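## Task

Read the ticket at the desk's front edge, which names three of the six empty labeled shelf spots. Move one yellow sponge from the desk onto each of those three spots, sitting over its label, with no part reaching beyond the midpoint toward a neighbouring label. Nothing new may end up on the floor. The robot must not tip over or finish leaning, or the task fails. Items count only if they stay put without the robot holding them.

## Robot and tools

ROBOT. A Hello Robot Stretch 3 in simulation, with one arm. It has a two-wheeled base (0.33 m long, 0.34 m wide), a lift sliding on a mast, and a telescoping arm pointing out of the robot's RIGHT side, ending in a wrist (yaw, pitch, roll) and a two-finger gripper. The arm cannot reach forward; to shift the gripper fore or aft, drive the base. The base turns in place about the point between its wheels, 0.05 m behind its front edge, and cannot slide sideways. With arm retracted and wrist folded, a spin sweeps a 0.28 m radius; an unfolded level wrist sticks out farther. Loose objects may occasionally get nudged by something.

FRAMES. Base frame: origin on the floor between the drive wheels, x forward, y left, z up. hand_pose is reported in it, at the point where closed fingertips meet. Odometry frame: the base frame as it was when the scene started; heading is positive to the left, -3.142 to 3.142, counted from wheel turns only (slip counts as motion).

TOOL execute_actions, argument actions: a list run in order (empty list just returns state and images). Each action may hold robot, steps (1 to 450 control steps at 30 per second, default 1) and until (needs steps; ends the action once all its conditions hold). {"steps": n} alone waits. robot is one command, a queue (list of up to 8 commands and {"pause_s": s} waits of at most 15 s, run in turn), or {"stop": true}, which brakes everything and clears the queue.
A command may contain:
- base: exactly one key. translate_m is a relative drive in metres along the current heading from where the base is when the command begins, forward positive, magnitude at most 1. rotate_rad is a relative turn in radians, left (counter-clockwise seen from above) positive, magnitude at most 3.2.
- joints: absolute targets by name; unnamed joints keep their previous goal. lift_m 0 to 1.1 (arm height); arm_m 0 to 0.52 (extension); wrist_yaw_rad -1.345 to 4.42 (0 along the arm, positive swings toward the front, 3.0 folds over the base); wrist_pitch_rad -1.57 to 0.451 (0 level, negative tips fingers down); wrist_roll_rad -2.911 to 2.911 (0: fingers side by side, level); gripper_m -0.089 to 0.179 (bigger is wider; actual fingertip gap is about 0.007 less when nearly shut, 0.025 less when fully open, zero below 0.007); head_pan_rad -3.953 to 1.73 (0 forward, positive left, -1.57 looks along the arm); head_tilt_rad -1.53 to 0.419 (negative looks down).
- contact_limits: {"arm_m": effort percent 1 to 100}, how hard the arm may push before halting; valid until the arm's next command.
Base and joint motions in one command begin together and keep running across later actions and while you think. A new command takes over immediately and discards the rest of an older queue. A number out of range or an invalid action rejects the whole call.
until examples: {"robot": {"status": "ended"}} (nothing moving, no queue running); {"robot": {"lift_m": [">", 0.3], "base_status": ["!=", "moving"]}}; {"any": {"status": "ended"}}. Don't wait for exact equality on a reading.

TOOL zoom_image: camera (head_camera, nav_camera or wrist_camera) and region [x0, y0, x1, y1] in pixels of that camera's latest image, top-left origin, up to 504 by 504. Handy for reading the ticket and labels.

TOOL finished_scene: scene = number of the current scene. Irreversible; only call once every motion has ended and the items rest on their own. The result reports success and gives the next task.

RESULTS. Each result is a snapshot plus one image per camera. base_status shows progress, e.g. moving (translate_m +0.1200 of +0.3000). joint_goals, joint_status (moving, done, off_target, contact_stop, time_out, stopped, not_commanded, torque_fault), measured_speeds, refusals count, queue state (idle, running, done, dropped, stopped) and queue_left. Lines starting refused: or dropped: name the rejected goal and why; replaced: explains how an overridden motion ended. robot.on_its_own appears when the robot changed a goal itself, a joint is slack or its servo is off, a motor strains at rest, or the base leans 3 degrees or more. lidar_m: 12 distances from the base origin, 30-degree sectors counter-clockwise from straight ahead, measured in a plane 0.17 m high. wrist_depth_mm and head_depth_mm: 7x7 grids of median depth. motor_effort: percent per motor, positive toward higher values, peak in brackets; readings are biased and noisy. base_tilt in degrees, forward and right positive. Camera calibration (K, distortion, T_world_to_cam) is listed per camera.

HANDLING. The base is fast only with lift_m under 0.30, arm_m under 0.03 and wrist_yaw_rad over 2.54; otherwise it crawls. Grip by commanding gripper_m smaller than the item's width; release by going at least 0.02 above the touch value. Neither the reading nor done proves a hold; check the cameras. Fold or unfold the wrist only with lift_m 0.32 to 0.95, pitch -0.4 and roll about 0; with yaw below -0.4 keep pitch at -0.5 or lower.

AVOID. Dropping, slamming or shoving hard. Arm pushes against rigid things while the gripper is above about 0.45 m, repeated pushes after a contact_stop, and driving while holding or snagged: these can tip the robot. If it leans, reverse the last move in small steps, free the gripper, and lower lift_m to about 0.2 if needed. Long hard pushing can shut a wrist servo off for 10 s. Leave nothing on the floor.

Each tool is called after "Emit:" as name(argument=value, ...), one argument or row to a line, values as JSON.

## Session

Emit:
execute_actions(
  actions=[],
)

Scene clock: 0.00 s.
robot.base_odometry: x=+0.000 y=+0.000 heading=+0.000 (m, m, rad; robot's odometry frame)
robot.turned_by_wheels: +0.000 (rad since the last result)
robot.turned_by_imu: +0.000 (rad since the last result)
robot.base_tilt: forward=+0.1 right=-0.6 (deg)
robot.lidar_m: 2.00 2.06 2.64 2.80 2.76 1.88 1.75 1.78 1.35 1.14 1.09 2.18
robot.head_depth_mm: 1644 2045 2035 2021 2007 1969 1971 / 1659 2045 2006 1991 1965 1959 1951 / 1670 2045 2003 1987 1959 1934 1957 / 1671 2028 1986 1960 1967 1942 1919 / 1683 2004 1988 1973 1936 1926 1922 / 1693 1989 1972 1974 1942 1936 1912 / 1696 1985 1983 1958 1956 1922 1899
robot.base_status: not_commanded
robot.joint_positions: lift_m=+0.406 arm_m=-0.003 wrist_yaw_rad=+2.835 wrist_pitch_rad=-0.560 wrist_roll_rad=+0.006 gripper_m=+0.037 head_pan_rad=-0.020 head_tilt_rad=-0.024
robot.joint_goals: lift_m=+0.406 arm_m=-0.003 wrist_yaw_rad=+2.835 wrist_pitch_rad=-0.560 wrist_roll_rad=+0.006 gripper_m=+0.037 head_pan_rad=-0.020 head_tilt_rad=-0.024
robot.joint_status: lift_m=not_commanded arm_m=not_commanded wrist_yaw_rad=not_commanded wrist_pitch_rad=not_commanded wrist_roll_rad=not_commanded gripper_m=not_commanded head_pan_rad=not_commanded head_tilt_rad=not_commanded
robot.measured_speeds: translate_m=+0.000 rotate_rad=+0.000 lift_m=+0.000 arm_m=+0.000 wrist_yaw_rad=+0.000 wrist_pitch_rad=+0.000 wrist_roll_rad=+0.000 head_pan_rad=+0.000 head_tilt_rad=+0.000
robot: refusals=0 queue=idle queue_left=0
robot.motor_effort: left_wheel=+0 right_wheel=+1 lift_m=+24 arm_m=+0 wrist_yaw_rad=+0 wrist_pitch_rad=+5 wrist_roll_rad=+0 gripper_m=+1 head_pan_rad=+0 head_tilt_rad=+3 (%)
robot.hand_pose: x=+0.0404 y=+0.0525 z=+0.3883 quat_wxyz=(+0.298, +0.703, +0.089, +0.640) (m; robot's base frame)
robot.wrist_depth_mm: - - - - - - - / - - - - - - - / 861 919 886 921 903 965 946 / 741 - 758 769 783 780 779 / 659 623 679 657 681 661 680 / 557 566 - 571 573 584 587 / 502 - - 523 520 520 511
pictures: head_camera (sideways: a quarter turn clockwise sets it upright), nav_camera (sideways: a quarter turn counterclockwise sets it upright), wrist_camera
Images, in order (width x height): head_camera 896x504, nav_camera 672x504, wrist_camera 644x364.

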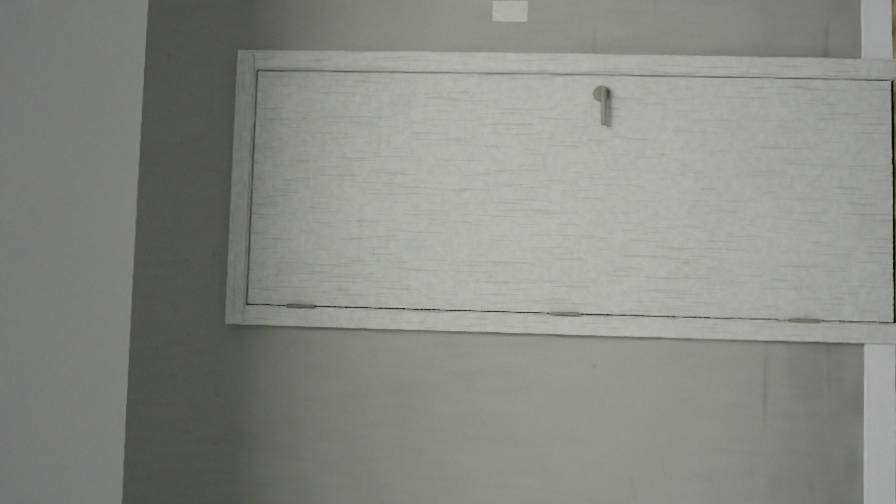

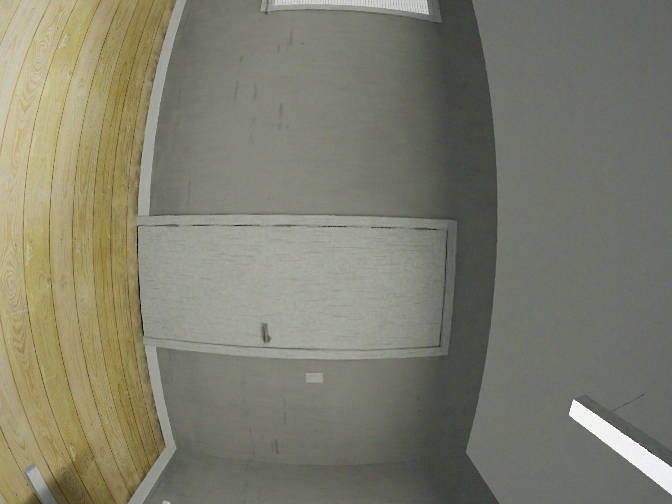

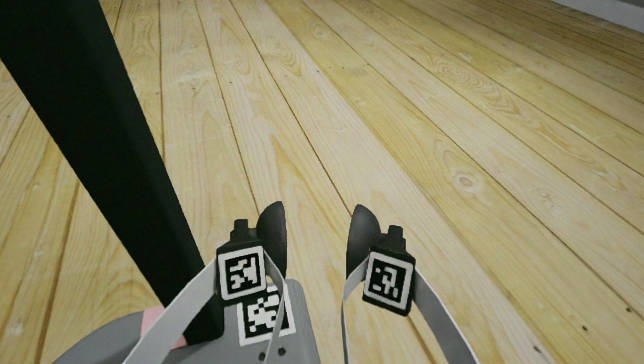

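Emit:
execute_actions(
  actions=[
    {"robot":{"joints":{"head_pan_rad":-1.5,"head_tilt_rad":-0.4}},"steps":450,"until":{"robot":{"status":"ended"}}},
  ],
)

Scene clock: 1.40 s.
robot.base_odometry: x=+0.000 y=+0.000 heading=+0.000 (m, m, rad; robot's odometry frame)
robot.turned_by_wheels: +0.000 (rad since the last result)
robot.turned_by_imu: +0.000 (rad since the last result)
robot.base_tilt: forward=+0.1 right=-0.6 (deg)
robot.lidar_m: 2.00 2.07 2.65 2.81 2.76 1.87 1.75 1.78 1.35 1.14 1.10 2.17
robot.head_depth_mm: 1401 1497 1595 1676 1102 1818 1421 / 1410 1499 1616 1674 1100 1816 1432 / 1407 1518 1624 1687 1093 1836 1423 / 1414 1526 1612 1698 1125 1753 1420 / 1416 1538 1642 1703 1112 1748 1428 / 1437 1552 1636 1709 1122 1690 1384 / 1463 1559 1640 1736 1123 1617 1419
robot.base_status: not_commanded
robot.joint_positions: lift_m=+0.406 arm_m=-0.003 wrist_yaw_rad=+2.835 wrist_pitch_rad=-0.560 wrist_roll_rad=+0.006 gripper_m=+0.037 head_pan_rad=-1.493 head_tilt_rad=-0.395
robot.joint_goals: lift_m=+0.406 arm_m=-0.003 wrist_yaw_rad=+2.835 wrist_pitch_rad=-0.560 wrist_roll_rad=+0.006 gripper_m=+0.037 head_pan_rad=-1.500 head_tilt_rad=-0.400
robot.joint_status: lift_m=not_commanded arm_m=not_commanded wrist_yaw_rad=not_commanded wrist_pitch_rad=not_commanded wrist_roll_rad=not_commanded gripper_m=not_commanded head_pan_rad=done head_tilt_rad=done
robot.measured_speeds: translate_m=+0.000 rotate_rad=+0.000 lift_m=+0.000 arm_m=+0.000 wrist_yaw_rad=+0.000 wrist_pitch_rad=+0.000 wrist_roll_rad=+0.000 head_pan_rad=+0.000 head_tilt_rad=+0.000
robot: refusals=0 queue=done queue_left=0
robot.motor_effort: left_wheel=+0(0) right_wheel=+0(0) lift_m=+23(23) arm_m=+1(0) wrist_yaw_rad=+0(0) wrist_pitch_rad=+6(6) wrist_roll_rad=+0(0) gripper_m=+0(1) head_pan_rad=-6(53) head_tilt_rad=-4(34) (%)
robot.hand_pose: x=+0.0404 y=+0.0525 z=+0.3883 quat_wxyz=(+0.298, +0.703, +0.089, +0.640) (m; robot's base frame)
robot.wrist_depth_mm: - - - - - - - / - - - - - - - / 878 871 862 900 919 941 914 / 739 - 751 743 756 787 773 / 652 626 690 673 675 668 666 / 550 567 - 577 576 594 580 / 508 - - 514 509 509 508
pictures: head_camera (sideways: a quarter turn clockwise sets it upright), nav_camera (sideways: a quarter turn counterclockwise sets it upright), wrist_camera
camera_calibration (this result's frames):
head_camera: T_world_to_cam=[[-0.0364099, 0.346488, -0.937348, 1.23293], [0.990349, 0.138025, 0.0125517, -0.0136387], [0.133726, -0.927845, -0.348169, 0.405419], [0, 0, 0, 1]] pos_world=[0.00418292, -0.0491475, 1.29701]
nav_camera: T_world_to_cam=[[0.0470988, -0.335092, 0.941007, -1.1835], [-0.99341, -0.114257, 0.009035, 0.043437], [0.104489, -0.935232, -0.338265, 0.40069], [0, 0, 0, 1]] pos_world=[0.0570247, -0.0168809, 1.24883]
wrist_camera: T_world_to_cam=[[0.961714, -0.273334, 0.0198876, -0.0392057], [-0.171778, -0.657754, -0.733384, 0.35682], [0.21354, 0.701889, -0.679524, 0.384781], [0, 0, 0, 1]] pos_world=[0.0168323, -0.0460902, 0.523933]
Images, in order (width x height): head_camera 896x504, nav_camera 672x504, wrist_camera 644x364.

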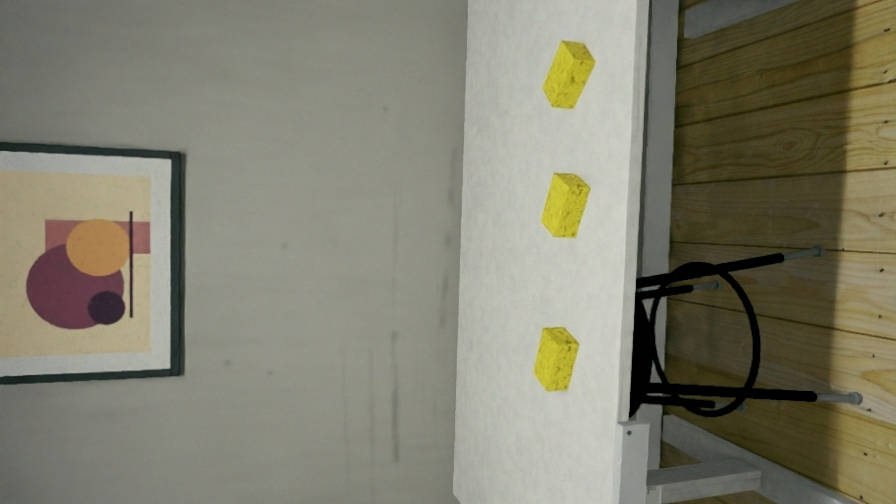

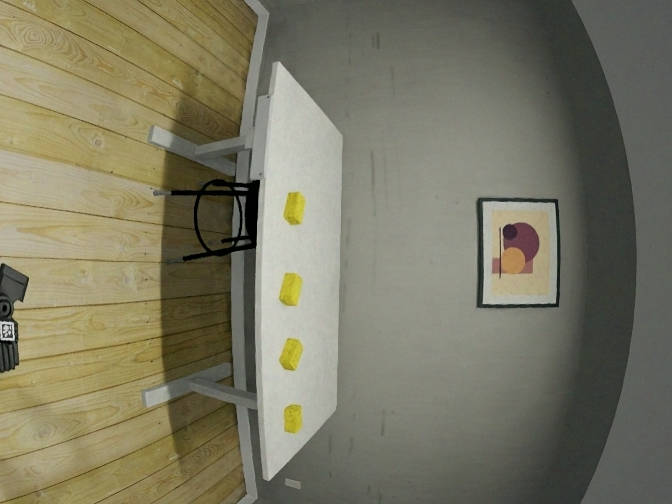

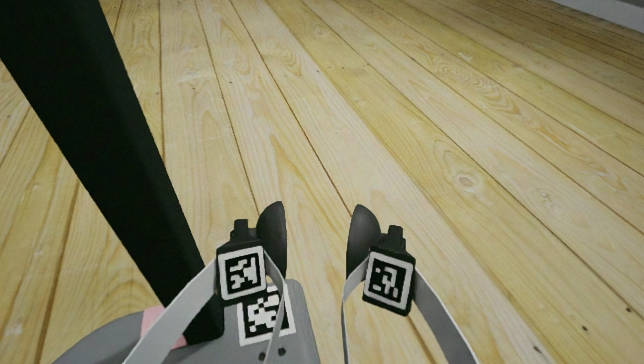

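Ticket is toward the front. Look at it.

Emit:
execute_actions(
  actions=[
    {"robot":{"joints":{"head_pan_rad":-1.0,"head_tilt_rad":-0.45}},"steps":450,"until":{"robot":{"status":"ended"}}},
  ],
)

Emit:
execute_actions(
  actions=[
    {"robot":{"joints":{"head_pan_rad":-3.3,"head_tilt_rad":-0.3}},"steps":450,"until":{"robot":{"status":"ended"}}},
  ],
)

Scene clock: 2.57 s.
robot.base_odometry: x=+0.000 y=+0.000 heading=+0.000 (m, m, rad; robot's odometry frame)
robot.turned_by_wheels: +0.000 (rad since the last result)
robot.turned_by_imu: +0.000 (rad since the last result)
robot.base_tilt: forward=+0.0 right=-0.7 (deg)
robot.lidar_m: 2.00 2.07 2.64 2.81 2.76 1.87 1.75 1.78 1.35 1.13 1.10 2.18
robot.head_depth_mm: 1390 1483 1581 1574 1063 1670 1368 / 1476 1580 1668 1577 1117 1728 1367 / 1570 1695 1793 1578 1145 1688 1369 / 1659 1778 1907 1568 1217 1675 1361 / 1772 1906 2078 2200 2212 1716 1363 / 1895 2033 2232 2437 2298 1716 1367 / 2037 2202 2352 2556 2318 1733 1357
robot.base_status: not_commanded
robot.joint_positions: lift_m=+0.406 arm_m=-0.003 wrist_yaw_rad=+2.835 wrist_pitch_rad=-0.560 wrist_roll_rad=+0.006 gripper_m=+0.037 head_pan_rad=-1.007 head_tilt_rad=-0.444
robot.joint_goals: lift_m=+0.406 arm_m=-0.003 wrist_yaw_rad=+2.835 wrist_pitch_rad=-0.560 wrist_roll_rad=+0.006 gripper_m=+0.037 head_pan_rad=-1.000 head_tilt_rad=-0.450
robot.joint_status: lift_m=not_commanded arm_m=not_commanded wrist_yaw_rad=not_commanded wrist_pitch_rad=not_commanded wrist_roll_rad=not_commanded gripper_m=not_commanded head_pan_rad=done head_tilt_rad=done
robot.measured_speeds: translate_m=+0.000 rotate_rad=+0.000 lift_m=+0.000 arm_m=+0.000 wrist_yaw_rad=+0.000 wrist_pitch_rad=+0.000 wrist_roll_rad=+0.000 head_pan_rad=+0.000 head_tilt_rad=+0.000
robot: refusals=0 queue=done queue_left=0
robot.motor_effort: left_wheel=+0(0) right_wheel=+1(1) lift_m=+23(24) arm_m=+1(1) wrist_yaw_rad=-1(0) wrist_pitch_rad=+6(6) wrist_roll_rad=+0(0) gripper_m=+1(1) head_pan_rad=+5(41) head_tilt_rad=-4(12) (%)
robot.hand_pose: x=+0.0404 y=+0.0525 z=+0.3883 quat_wxyz=(+0.298, +0.703, +0.089, +0.640) (m; robot's base frame)
robot.wrist_depth_mm: - - - - - - - / - - - - - - - / 885 914 894 907 938 939 953 / 723 - 767 766 775 770 787 / 640 622 681 663 677 677 674 / 555 570 - 577 576 587 581 / 507 - - 504 507 522 524
pictures: head_camera (sideways: a quarter turn clockwise sets it upright), nav_camera (sideways: a quarter turn counterclockwise sets it upright), wrist_camera
camera_calibration (this result's frames):
head_camera: T_world_to_cam=[[-0.218361, 0.328161, -0.919037, 1.21014], [0.811849, 0.583661, 0.0155146, -0.0164063], [0.541498, -0.742731, -0.393866, 0.462399], [0, 0, 0, 1]] pos_world=[0.0271795, -0.0441073, 1.29454]
nav_camera: T_world_to_cam=[[0.2226, -0.313257, 0.923211, -1.16134], [-0.825064, -0.564993, 0.00722586, 0.0447659], [0.519344, -0.763317, -0.384225, 0.45797], [0, 0, 0, 1]] pos_world=[0.0576054, 0.0110696, 1.24781]
wrist_camera: T_world_to_cam=[[0.961714, -0.273334, 0.0198873, -0.0392056], [-0.171778, -0.657754, -0.733384, 0.35682], [0.213539, 0.701889, -0.679524, 0.384781], [0, 0, 0, 1]] pos_world=[0.0168323, -0.0460902, 0.523933]
Images, in order (width x height): head_camera 896x504, nav_camera 672x504, wrist_camera 644x364.

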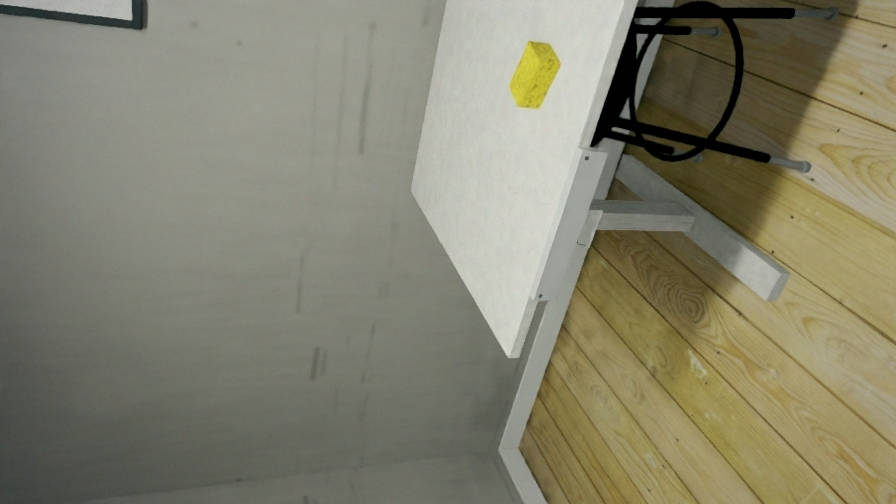

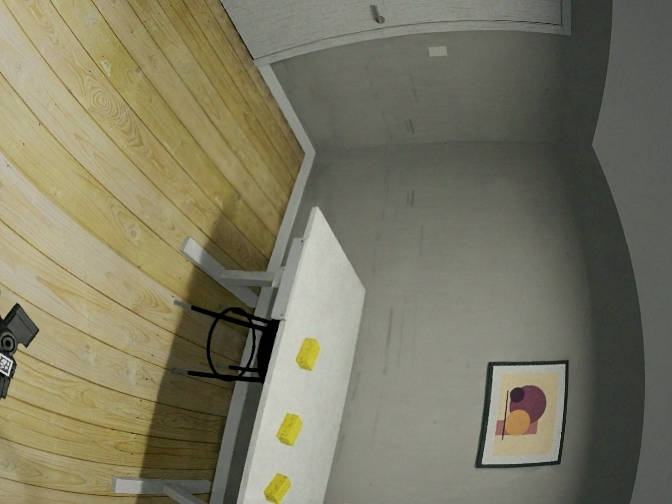

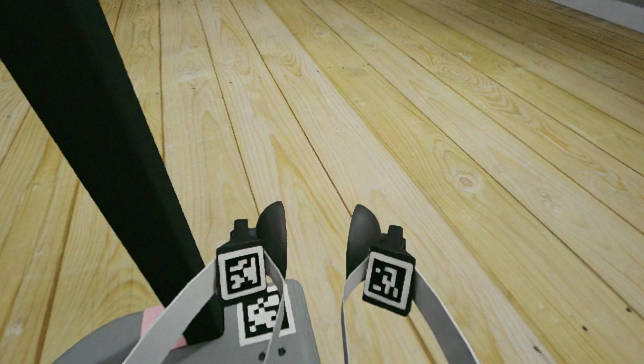

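Scene clock: 4.20 s.
robot.base_odometry: x=+0.000 y=+0.000 heading=+0.000 (m, m, rad; robot's odometry frame)
robot.turned_by_wheels: +0.000 (rad since the last result)
robot.turned_by_imu: +0.000 (rad since the last result)
robot.base_tilt: forward=+0.1 right=-0.7 (deg)
robot.lidar_m: 2.00 2.07 2.63 2.81 2.76 1.87 1.75 1.78 1.35 1.14 1.09 2.17
robot.head_depth_mm: 1643 1725 1824 1930 2031 2034 1546 / 1620 1696 1789 1884 1996 2028 1548 / 1590 1653 1741 1836 1944 1992 1534 / 1541 1617 1713 1795 1891 1975 1533 / 1532 1595 1665 1729 1875 1941 1539 / 1496 1567 1647 1705 1817 1890 1528 / 1467 1538 1601 1675 1771 1842 1532
robot.base_status: not_commanded
robot.joint_positions: lift_m=+0.406 arm_m=-0.003 wrist_yaw_rad=+2.835 wrist_pitch_rad=-0.560 wrist_roll_rad=+0.006 gripper_m=+0.037 head_pan_rad=-3.293 head_tilt_rad=-0.310
robot.joint_goals: lift_m=+0.406 arm_m=-0.003 wrist_yaw_rad=+2.835 wrist_pitch_rad=-0.560 wrist_roll_rad=+0.006 gripper_m=+0.037 head_pan_rad=-3.300 head_tilt_rad=-0.300
robot.joint_status: lift_m=not_commanded arm_m=not_commanded wrist_yaw_rad=not_commanded wrist_pitch_rad=not_commanded wrist_roll_rad=not_commanded gripper_m=not_commanded head_pan_rad=done head_tilt_rad=done
robot.measured_speeds: translate_m=+0.000 rotate_rad=+0.000 lift_m=+0.000 arm_m=+0.000 wrist_yaw_rad=+0.000 wrist_pitch_rad=+0.000 wrist_roll_rad=+0.000 head_pan_rad=+0.000 head_tilt_rad=+0.000
robot: refusals=0 queue=done queue_left=0
robot.motor_effort: left_wheel=+0(0) right_wheel=+1(0) lift_m=+23(23) arm_m=+1(0) wrist_yaw_rad=+0(0) wrist_pitch_rad=+6(6) wrist_roll_rad=+0(0) gripper_m=+1(1) head_pan_rad=-5(53) head_tilt_rad=+6(26) (%)
robot.hand_pose: x=+0.0404 y=+0.0525 z=+0.3883 quat_wxyz=(+0.298, +0.703, +0.089, +0.640) (m; robot's base frame)
robot.wrist_depth_mm: - - - - - - - / - - - - - - - / 877 914 917 923 923 924 931 / 736 - 761 753 776 777 780 / 631 626 658 658 671 681 680 / 558 553 - 568 575 574 586 / 502 - - 515 504 517 525
pictures: head_camera (sideways: a quarter turn clockwise sets it upright), nav_camera (sideways: a quarter turn counterclockwise sets it upright), wrist_camera
camera_calibration (this result's frames):
head_camera: T_world_to_cam=[[0.265957, -0.0311175, -0.963482, 1.26522], [-0.0897576, -0.995936, 0.00738916, -0.000330048], [-0.959797, 0.0845146, -0.26767, 0.307322], [0, 0, 0, 1]] pos_world=[-0.0415569, 0.0130685, 1.30128]
nav_camera: T_world_to_cam=[[-0.257019, 0.018078, 0.966237, -1.2146], [0.115322, 0.993254, 0.0120923, 0.0326923], [-0.959501, 0.114537, -0.25737, 0.301897], [0, 0, 0, 1]] pos_world=[-0.0262748, -0.0450926, 1.25089]
wrist_camera: T_world_to_cam=[[0.961714, -0.273334, 0.0198874, -0.0392056], [-0.171778, -0.657754, -0.733384, 0.35682], [0.21354, 0.701889, -0.679524, 0.384781], [0, 0, 0, 1]] pos_world=[0.0168323, -0.0460902, 0.523933]
Images, in order (width x height): head_camera 896x504, nav_camera 672x504, wrist_camera 644x364.

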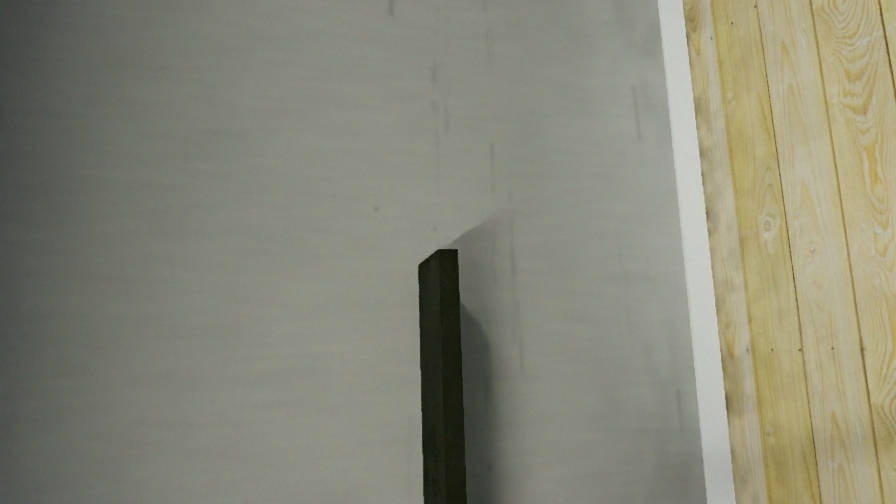

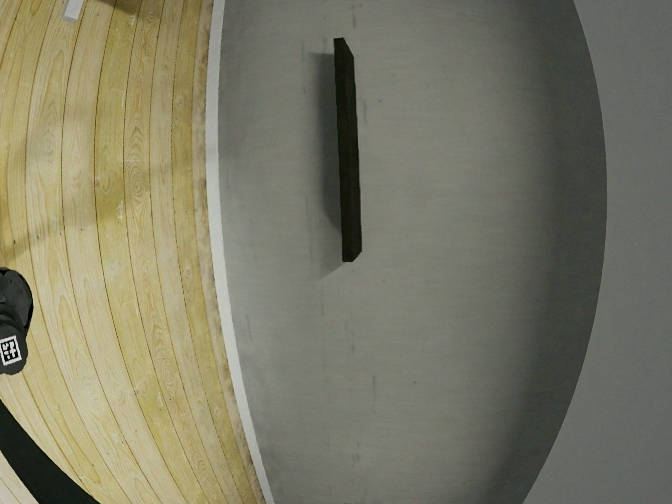

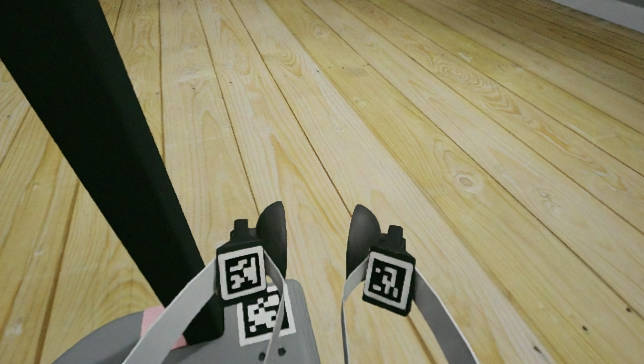

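Emit:
execute_actions(
  actions=[
    {"robot":{"joints":{"head_pan_rad":1.5,"head_tilt_rad":-0.2,"wrist_pitch_rad":-0.4,"lift_m":0.5}},"steps":450,"until":{"robot":{"status":"ended"}}},
  ],
)

Scene clock: 8.43 s.
robot.base_odometry: x=+0.000 y=+0.000 heading=+0.000 (m, m, rad; robot's odometry frame)
robot.turned_by_wheels: +0.000 (rad since the last result)
robot.turned_by_imu: -0.001 (rad since the last result)
robot.base_tilt: forward=+0.0 right=-0.7 (deg)
robot.lidar_m: 2.00 2.06 2.64 2.82 2.75 1.87 1.75 1.78 1.35 1.14 1.10 2.18
robot.head_depth_mm: 2341 3009 3104 3225 3301 2402 1722 / 2242 2980 3048 3144 3243 2371 1730 / 2667 2932 3054 3131 3169 2371 1714 / 2801 2952 3003 3081 3138 2382 1711 / 2791 2911 3026 3038 3126 2378 1705 / 2837 2828 2979 3057 3106 2336 1697 / 2807 2839 2943 2964 2966 2333 1705
robot.base_status: not_commanded
robot.joint_positions: lift_m=+0.499 arm_m=-0.003 wrist_yaw_rad=+2.835 wrist_pitch_rad=-0.422 wrist_roll_rad=+0.006 gripper_m=+0.037 head_pan_rad=+1.493 head_tilt_rad=-0.211
robot.joint_goals: lift_m=+0.500 arm_m=-0.003 wrist_yaw_rad=+2.835 wrist_pitch_rad=-0.400 wrist_roll_rad=+0.006 gripper_m=+0.037 head_pan_rad=+1.500 head_tilt_rad=-0.200
robot.joint_status: lift_m=done arm_m=not_commanded wrist_yaw_rad=not_commanded wrist_pitch_rad=done wrist_roll_rad=not_commanded gripper_m=not_commanded head_pan_rad=done head_tilt_rad=done
robot.measured_speeds: translate_m=+0.000 rotate_rad=+0.000 lift_m=+0.000 arm_m=+0.000 wrist_yaw_rad=+0.000 wrist_pitch_rad=+0.000 wrist_roll_rad=+0.000 head_pan_rad=+0.000 head_tilt_rad=+0.000
robot: refusals=0 queue=done queue_left=0
robot.motor_effort: left_wheel=+0(0) right_wheel=+1(1) lift_m=+32(34) arm_m=+0(0) wrist_yaw_rad=+0(0) wrist_pitch_rad=+10(11) wrist_roll_rad=+0(0) gripper_m=+1(1) head_pan_rad=+6(56) head_tilt_rad=+7(22) (%)
robot.hand_pose: x=+0.0463 y=+0.0712 z=+0.5112 quat_wxyz=(+0.252, +0.708, +0.040, +0.659) (m; robot's base frame)
robot.wrist_depth_mm: - - - - - - - / - - - - - - - / - - - - - - - / - - - - - - - / 860 - 920 897 919 899 921 / 755 - 712 763 748 774 795 / 647 648 652 669 663 661 658
pictures: head_camera (sideways: a quarter turn clockwise sets it upright), nav_camera (sideways: a quarter turn counterclockwise sets it upright), wrist_camera
camera_calibration (this result's frames):
head_camera: T_world_to_cam=[[-0.00407611, -0.171305, -0.98521, 1.29528], [-0.999866, 0.0163101, 0.00130081, 0.0131474], [0.015846, 0.985083, -0.171348, 0.175999], [0, 0, 0, 1]] pos_world=[0.0156365, 0.048299, 1.30626]
nav_camera: T_world_to_cam=[[-0.00829241, 0.161219, 0.986884, -1.24312], [0.998919, -0.0437964, 0.0155482, 0.0228013], [0.0457287, 0.985946, -0.160682, 0.169914], [0, 0, 0, 1]] pos_world=[-0.0408551, 0.0338872, 1.25376]
wrist_camera: T_world_to_cam=[[0.960834, -0.276103, 0.023763, -0.0439468], [-0.139329, -0.555421, -0.819814, 0.495641], [0.239552, 0.784395, -0.572136, 0.391925], [0, 0, 0, 1]] pos_world=[0.0173966, -0.0442684, 0.631612]
Images, in order (width x height): head_camera 896x504, nav_camera 672x504, wrist_camera 644x364.

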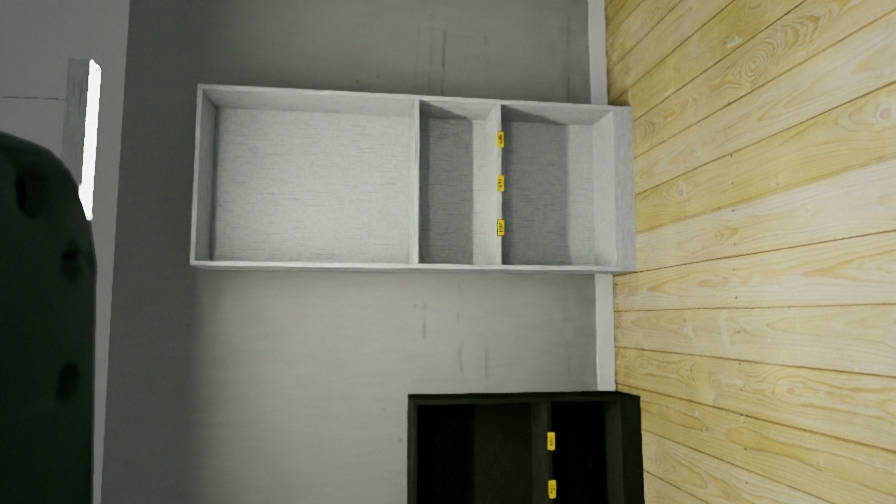

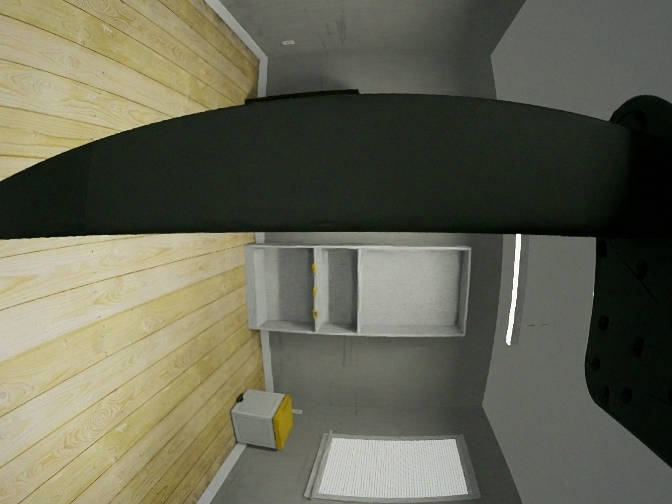

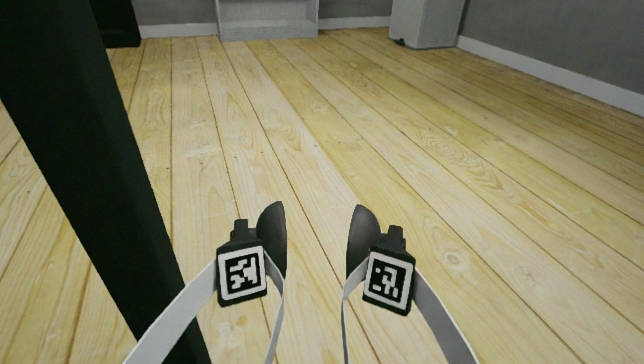

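Emit:
zoom_image(
  camera="head_camera",
  region=[440, 110, 600, 250],
)

Emit:
zoom_image(
  camera="head_camera",
  region=[480, 400, 620, 504],
)

Region (440, 110, 600, 250) of head_camera's 896x504 image, scaled by 3.150, with more detail than that image has; it fills the top 441 rows of this view, and the rest is white.

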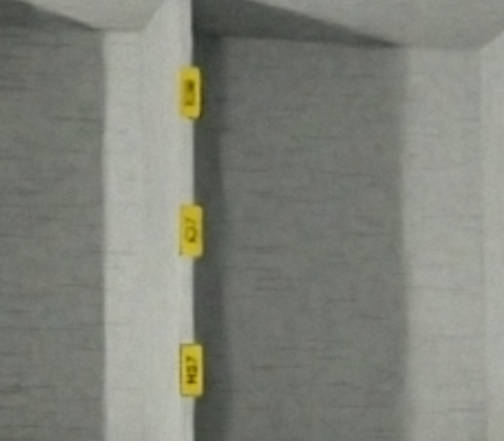

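Region (480, 400, 620, 504) of head_camera's 896x504 image, scaled by 3.600, with more detail than that image has; it fills the top 374 rows of this view, and the rest is white.

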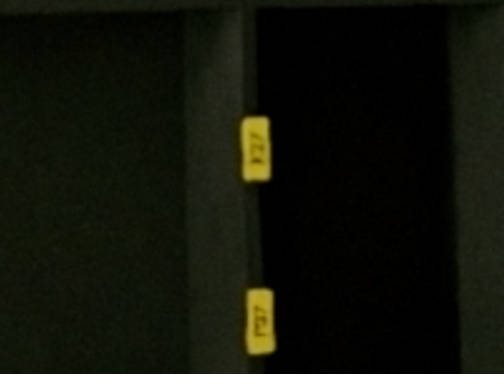

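Emit:
execute_actions(
  actions=[
    {"robot":[{"base":{"rotate_rad":-0.695},"joints":{"wrist_yaw_rad":0.3,"head_pan_rad":-1.4,"head_tilt_rad":-0.7,"gripper_m":0.17}},{"base":{"translate_m":0.47},"joints":{"wrist_pitch_rad":0.15}},{"base":{"rotate_rad":0.74}}],"steps":450,"until":{"robot":{"status":"ended"}}},
  ],
)

Scene clock: 19.63 s.
robot.base_odometry: x=+0.361 y=-0.301 heading=+0.045 (m, m, rad; robot's odometry frame)
robot.turned_by_wheels: +0.045 (rad since the last result)
robot.turned_by_imu: +0.043 (rad since the last result)
robot.base_tilt: forward=+0.0 right=-0.6 (deg)
robot.lidar_m: 1.68 1.72 2.31 3.15 3.15 2.19 2.08 2.03 0.84 0.70 0.95 1.79
robot.head_depth_mm: 1070 1187 1286 969 776 1351 1178 / 1091 1217 1284 971 802 1391 1178 / 1113 1247 1325 969 776 1335 1205 / 1139 1269 1354 971 779 1399 1180 / 1158 1301 1378 974 805 1398 1183 / 1183 1330 1505 978 836 1390 1179 / 1205 1360 1558 1770 1617 1402 1182
robot.base_status: done (rotate_rad +0.7399 of +0.7400)
robot.joint_positions: lift_m=+0.499 arm_m=-0.003 wrist_yaw_rad=+0.303 wrist_pitch_rad=+0.124 wrist_roll_rad=+0.006 gripper_m=+0.170 head_pan_rad=-1.393 head_tilt_rad=-0.692
robot.joint_goals: lift_m=+0.500 arm_m=-0.003 wrist_yaw_rad=+0.300 wrist_pitch_rad=+0.150 wrist_roll_rad=+0.006 gripper_m=+0.170 head_pan_rad=-1.400 head_tilt_rad=-0.700
robot.joint_status: lift_m=done arm_m=not_commanded wrist_yaw_rad=done wrist_pitch_rad=done wrist_roll_rad=not_commanded gripper_m=done head_pan_rad=done head_tilt_rad=done
robot.measured_speeds: translate_m=+0.000 rotate_rad=+0.000 lift_m=+0.000 arm_m=+0.000 wrist_yaw_rad=+0.000 wrist_pitch_rad=+0.000 wrist_roll_rad=+0.000 head_pan_rad=+0.000 head_tilt_rad=+0.000
robot: refusals=0 queue=done queue_left=0
robot.motor_effort: left_wheel=-2(9) right_wheel=+2(6) lift_m=+32(32) arm_m=+1(0) wrist_yaw_rad=-2(2) wrist_pitch_rad=+12(13) wrist_roll_rad=+0(0) gripper_m=+1(99) head_pan_rad=-3(54) head_tilt_rad=-5(41) (%)
robot.hand_pose: x=+0.0553 y=-0.3878 z=+0.6459 quat_wxyz=(+0.689, +0.064, -0.706, +0.149) (m; robot's base frame)
robot.wrist_depth_mm: - - - - - 967 911 / - - - - - - 935 / - - 350 318 299 287 268 / - - 351 333 - 590 537 / - - - - 597 - 962 / - - - - - 760 947 / - - - - - - 949
pictures: head_camera (sideways: a quarter turn clockwise sets it upright), nav_camera (sideways: a quarter turn counterclockwise sets it upright), wrist_camera
camera_calibration (this result's frames):
head_camera: T_world_to_cam=[[-0.116512, 0.595806, -0.794632, 1.04728], [0.972789, 0.229788, 0.0296583, -0.0357943], [0.200268, -0.769554, -0.606366, 0.740971], [0, 0, 0, 1]] pos_world=[0.00844896, -0.0455358, 1.28257]
nav_camera: T_world_to_cam=[[0.126283, -0.584907, 0.801209, -1.00164], [-0.976901, -0.213681, -0.00201893, 0.0577287], [0.172384, -0.782447, -0.598381, 0.738736], [0, 0, 0, 1]] pos_world=[0.0555395, 0.00448854, 1.24469]
wrist_camera: T_world_to_cam=[[-0.950736, -0.308105, 0.0342272, -0.0960581], [-0.051907, 0.0493681, -0.997431, 0.696892], [0.305624, -0.95007, -0.0629289, -0.178358], [0, 0, 0, 1]] pos_world=[-0.000642031, -0.233453, 0.687165]
Images, in order (width x height): head_camera 896x504, nav_camera 672x504, wrist_camera 644x364.

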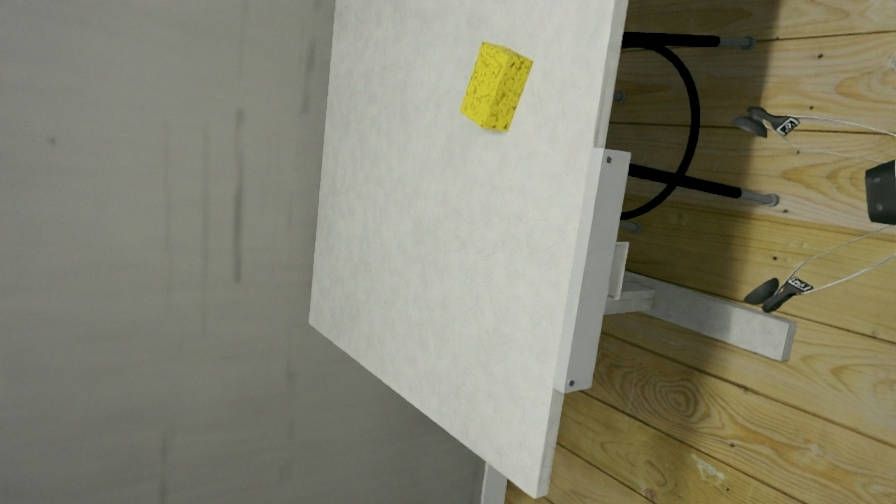

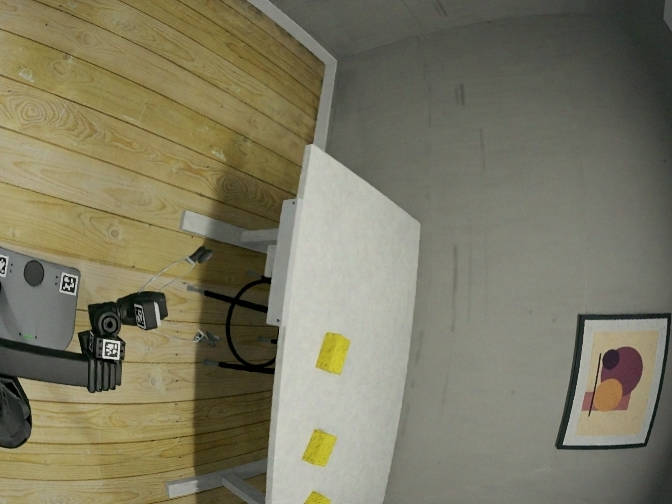

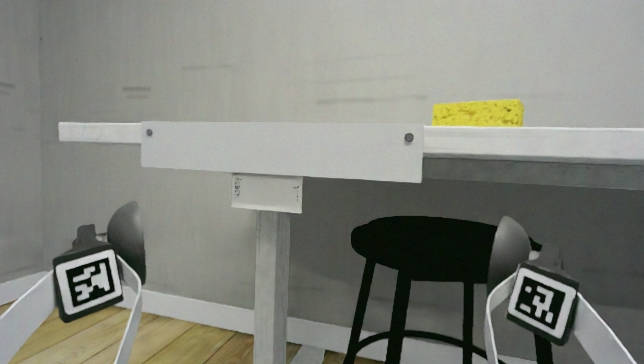

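Emit:
zoom_image(
  camera="wrist_camera",
  region=[210, 160, 330, 225],
)

Region (210, 160, 330, 225) of wrist_camera's 644x364 image, scaled by 4.200; it fills the top 273 rows of this view, and the rest is white.

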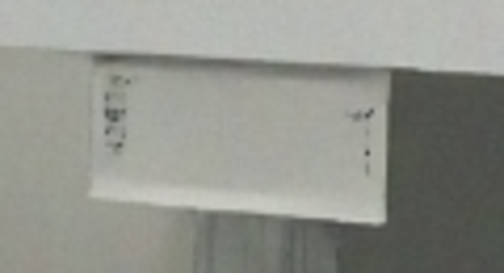

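Emit:
execute_actions(
  actions=[
    {"robot":{"joints":{"lift_m":0.36,"wrist_pitch_rad":0.45,"wrist_yaw_rad":0.5,"arm_m":0.06}},"steps":450,"until":{"robot":{"status":"ended"}}},
  ],
)

Scene clock: 21.83 s.
robot.base_odometry: x=+0.361 y=-0.301 heading=+0.045 (m, m, rad; robot's odometry frame)
robot.turned_by_wheels: +0.000 (rad since the last result)
robot.turned_by_imu: -0.001 (rad since the last result)
robot.base_tilt: forward=+0.0 right=-0.6 (deg)
robot.lidar_m: 1.67 1.72 2.30 3.17 3.14 2.20 2.08 2.03 0.85 0.70 0.95 1.79
robot.head_depth_mm: 1071 1186 1284 969 774 1357 1171 / 1087 1220 1295 965 800 1389 1170 / 1116 1244 1329 969 776 1325 1201 / 1137 1261 1364 971 778 1391 1175 / 1158 1301 1378 974 803 1383 1161 / 1181 1331 1508 975 838 1402 1186 / 1198 1367 1562 1763 1613 1408 1179
robot.base_status: done (rotate_rad +0.7399 of +0.7400)
robot.joint_positions: lift_m=+0.361 arm_m=+0.060 wrist_yaw_rad=+0.497 wrist_pitch_rad=+0.425 wrist_roll_rad=+0.006 gripper_m=+0.170 head_pan_rad=-1.393 head_tilt_rad=-0.692
robot.joint_goals: lift_m=+0.360 arm_m=+0.060 wrist_yaw_rad=+0.500 wrist_pitch_rad=+0.450 wrist_roll_rad=+0.006 gripper_m=+0.170 head_pan_rad=-1.400 head_tilt_rad=-0.700
robot.joint_status: lift_m=done arm_m=done wrist_yaw_rad=done wrist_pitch_rad=done wrist_roll_rad=not_commanded gripper_m=done head_pan_rad=done head_tilt_rad=done
robot.measured_speeds: translate_m=+0.000 rotate_rad=+0.000 lift_m=+0.000 arm_m=+0.000 wrist_yaw_rad=+0.000 wrist_pitch_rad=+0.000 wrist_roll_rad=+0.000 head_pan_rad=+0.000 head_tilt_rad=+0.000
robot: refusals=0 queue=done queue_left=0
robot.motor_effort: left_wheel=-2(2) right_wheel=+2(2) lift_m=+14(32) arm_m=+4(4) wrist_yaw_rad=+2(3) wrist_pitch_rad=+12(11) wrist_roll_rad=+0(0) gripper_m=+1(1) head_pan_rad=-3(3) head_tilt_rad=-6(6) (%)
robot.hand_pose: x=+0.0947 y=-0.4186 z=+0.5829 quat_wxyz=(+0.632, +0.027, -0.708, +0.314) (m; robot's base frame)
robot.wrist_depth_mm: - - - - - - 957 / - - - - - 259 239 / - - 381 314 275 278 294 / - - 574 327 513 483 450 / - - - - - 937 853 / - - - - - 439 374 / - - - - 969 880 767
pictures: head_camera (sideways: a quarter turn clockwise sets it upright), nav_camera (sideways: a quarter turn counterclockwise sets it upright), wrist_camera
camera_calibration (this result's frames):
head_camera: T_world_to_cam=[[-0.116512, 0.595806, -0.794632, 1.04728], [0.972789, 0.229788, 0.0296583, -0.0357943], [0.200268, -0.769554, -0.606366, 0.740971], [0, 0, 0, 1]] pos_world=[0.00844896, -0.0455358, 1.28257]
nav_camera: T_world_to_cam=[[0.126283, -0.584907, 0.801209, -1.00164], [-0.976901, -0.213681, -0.00201892, 0.0577287], [0.172384, -0.782447, -0.598381, 0.738736], [0, 0, 0, 1]] pos_world=[0.0555395, 0.00448853, 1.24469]
wrist_camera: T_world_to_cam=[[-0.878292, -0.476773, 0.0359222, -0.144352], [0.0818477, -0.223948, -0.971158, 0.495194], [0.471067, -0.850021, 0.235715, -0.371492], [0, 0, 0, 1]] pos_world=[0.00768324, -0.273701, 0.573663]
Images, in order (width x height): head_camera 896x504, nav_camera 672x504, wrist_camera 644x364.

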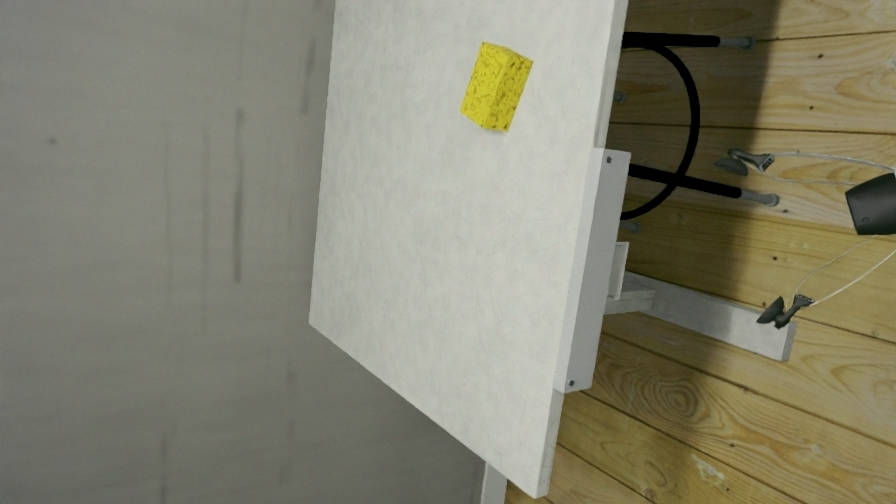

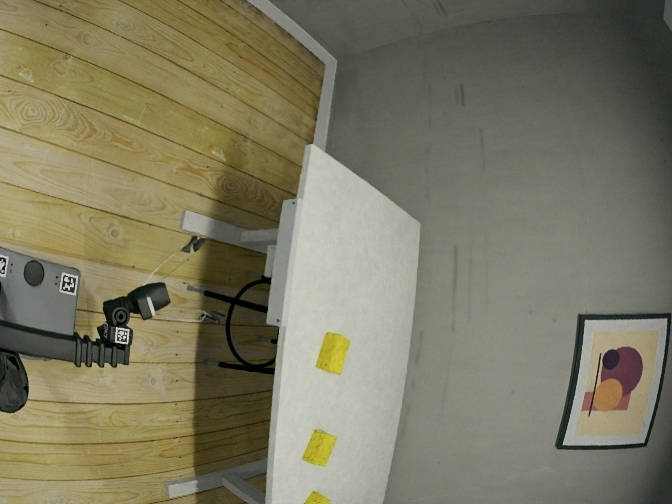

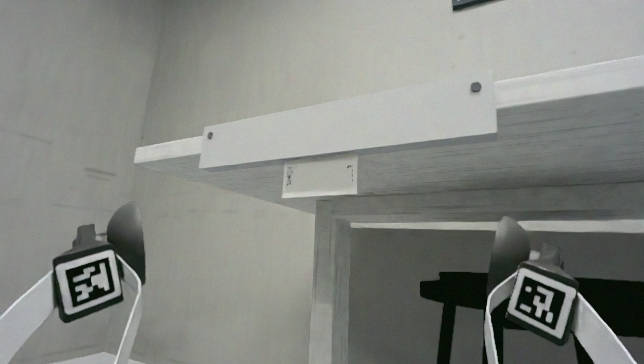

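Emit:
execute_actions(
  actions=[
    {"robot":{"base":{"translate_m":0.165},"joints":{"lift_m":0.46,"wrist_pitch_rad":0.2,"wrist_yaw_rad":0.0,"arm_m":0.08}},"steps":450,"until":{"robot":{"status":"ended"}}},
  ],
)

Scene clock: 24.67 s.
robot.base_odometry: x=+0.526 y=-0.294 heading=+0.045 (m, m, rad; robot's odometry frame)
robot.turned_by_wheels: +0.000 (rad since the last result)
robot.turned_by_imu: -0.001 (rad since the last result)
robot.base_tilt: forward=+0.2 right=-0.7 (deg)
robot.lidar_m: 1.51 1.55 2.08 3.16 3.27 2.36 2.25 1.39 0.90 0.70 1.39 1.62
robot.head_depth_mm: 1065 1175 1278 970 751 1389 1166 / 1083 1208 1295 968 749 1323 1205 / 1105 1230 1321 972 779 1391 1203 / 1128 1255 1359 974 808 1361 1180 / 1155 1298 1461 1056 838 1411 1183 / 1176 1322 1497 1748 1668 1395 1177 / 1206 1364 1552 1801 1736 1403 1179
robot.base_status: done (translate_m +0.1650 of +0.1650)
robot.joint_positions: lift_m=+0.459 arm_m=+0.080 wrist_yaw_rad=+0.003 wrist_pitch_rad=+0.184 wrist_roll_rad=+0.006 gripper_m=+0.170 head_pan_rad=-1.393 head_tilt_rad=-0.692
robot.joint_goals: lift_m=+0.460 arm_m=+0.080 wrist_yaw_rad=+0.000 wrist_pitch_rad=+0.200 wrist_roll_rad=+0.006 gripper_m=+0.170 head_pan_rad=-1.400 head_tilt_rad=-0.700
robot.joint_status: lift_m=done arm_m=done wrist_yaw_rad=done wrist_pitch_rad=done wrist_roll_rad=not_commanded gripper_m=done head_pan_rad=done head_tilt_rad=done
robot.measured_speeds: translate_m=+0.000 rotate_rad=+0.000 lift_m=+0.000 arm_m=+0.000 wrist_yaw_rad=+0.000 wrist_pitch_rad=+0.000 wrist_roll_rad=+0.000 head_pan_rad=+0.000 head_tilt_rad=+0.000
robot: refusals=0 queue=done queue_left=0
robot.motor_effort: left_wheel=-3(5) right_wheel=+3(6) lift_m=+32(33) arm_m=+4(6) wrist_yaw_rad=-3(3) wrist_pitch_rad=+7(12) wrist_roll_rad=+0(0) gripper_m=+0(1) head_pan_rad=-3(4) head_tilt_rad=-5(6) (%)
robot.hand_pose: x=-0.0205 y=-0.4810 z=+0.6214 quat_wxyz=(+0.702, -0.063, -0.706, +0.066) (m; robot's base frame)
robot.wrist_depth_mm: - - - - - - - / 228 209 210 209 209 - - / 299 211 210 211 209 210 236 / - - 569 220 - 544 549 / - - - - 580 - - / - - - - 440 441 - / - - - - - - -
pictures: head_camera (sideways: a quarter turn clockwise sets it upright), nav_camera (sideways: a quarter turn counterclockwise sets it upright), wrist_camera
camera_calibration (this result's frames):
head_camera: T_world_to_cam=[[-0.116511, 0.595806, -0.794632, 1.04728], [0.972789, 0.229786, 0.0296583, -0.0357943], [0.200266, -0.769554, -0.606366, 0.740971], [0, 0, 0, 1]] pos_world=[0.00844888, -0.0455358, 1.28257]
nav_camera: T_world_to_cam=[[0.126282, -0.584907, 0.801209, -1.00164], [-0.976902, -0.213679, -0.00201893, 0.0577287], [0.172383, -0.782448, -0.598381, 0.738736], [0, 0, 0, 1]] pos_world=[0.0555395, 0.00448845, 1.24469]
wrist_camera: T_world_to_cam=[[-0.999319, -0.012198, 0.0348143, -0.0549929], [-0.034847, 0.00247224, -0.99939, 0.652068], [0.0121045, -0.999923, -0.00289562, -0.312573], [0, 0, 0, 1]] pos_world=[-0.0284493, -0.314832, 0.652679]
Images, in order (width x height): head_camera 896x504, nav_camera 672x504, wrist_camera 644x364.

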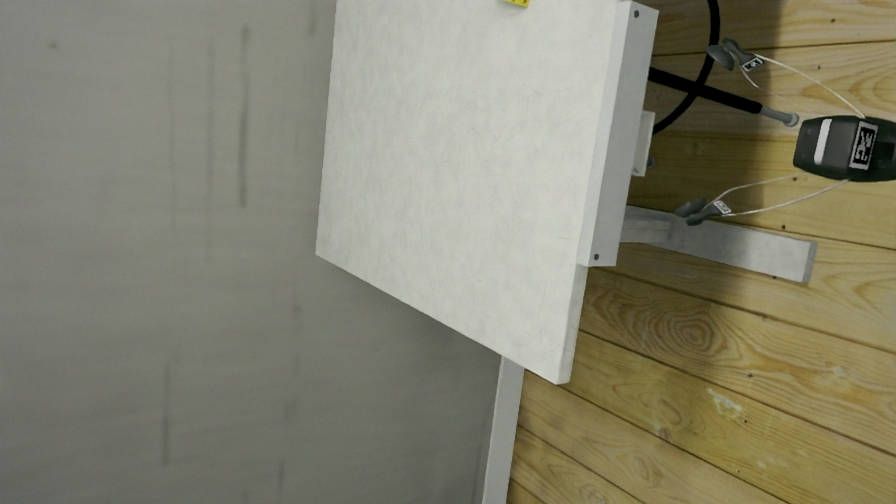

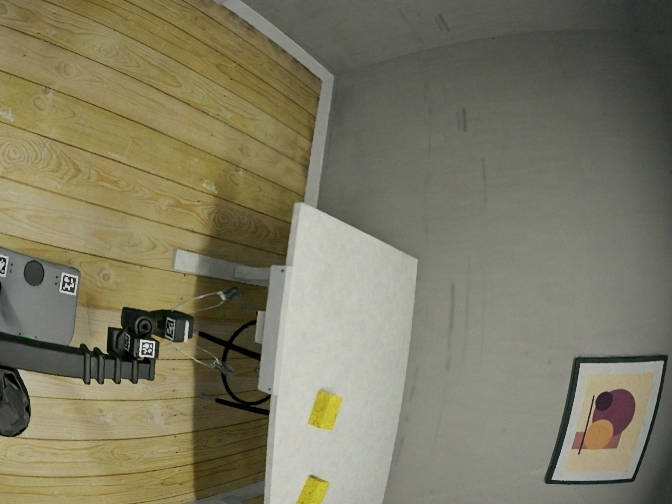

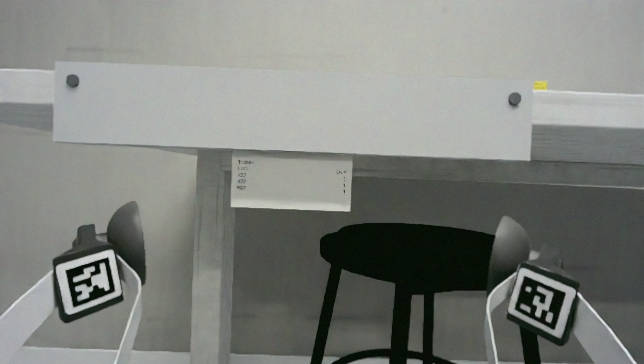

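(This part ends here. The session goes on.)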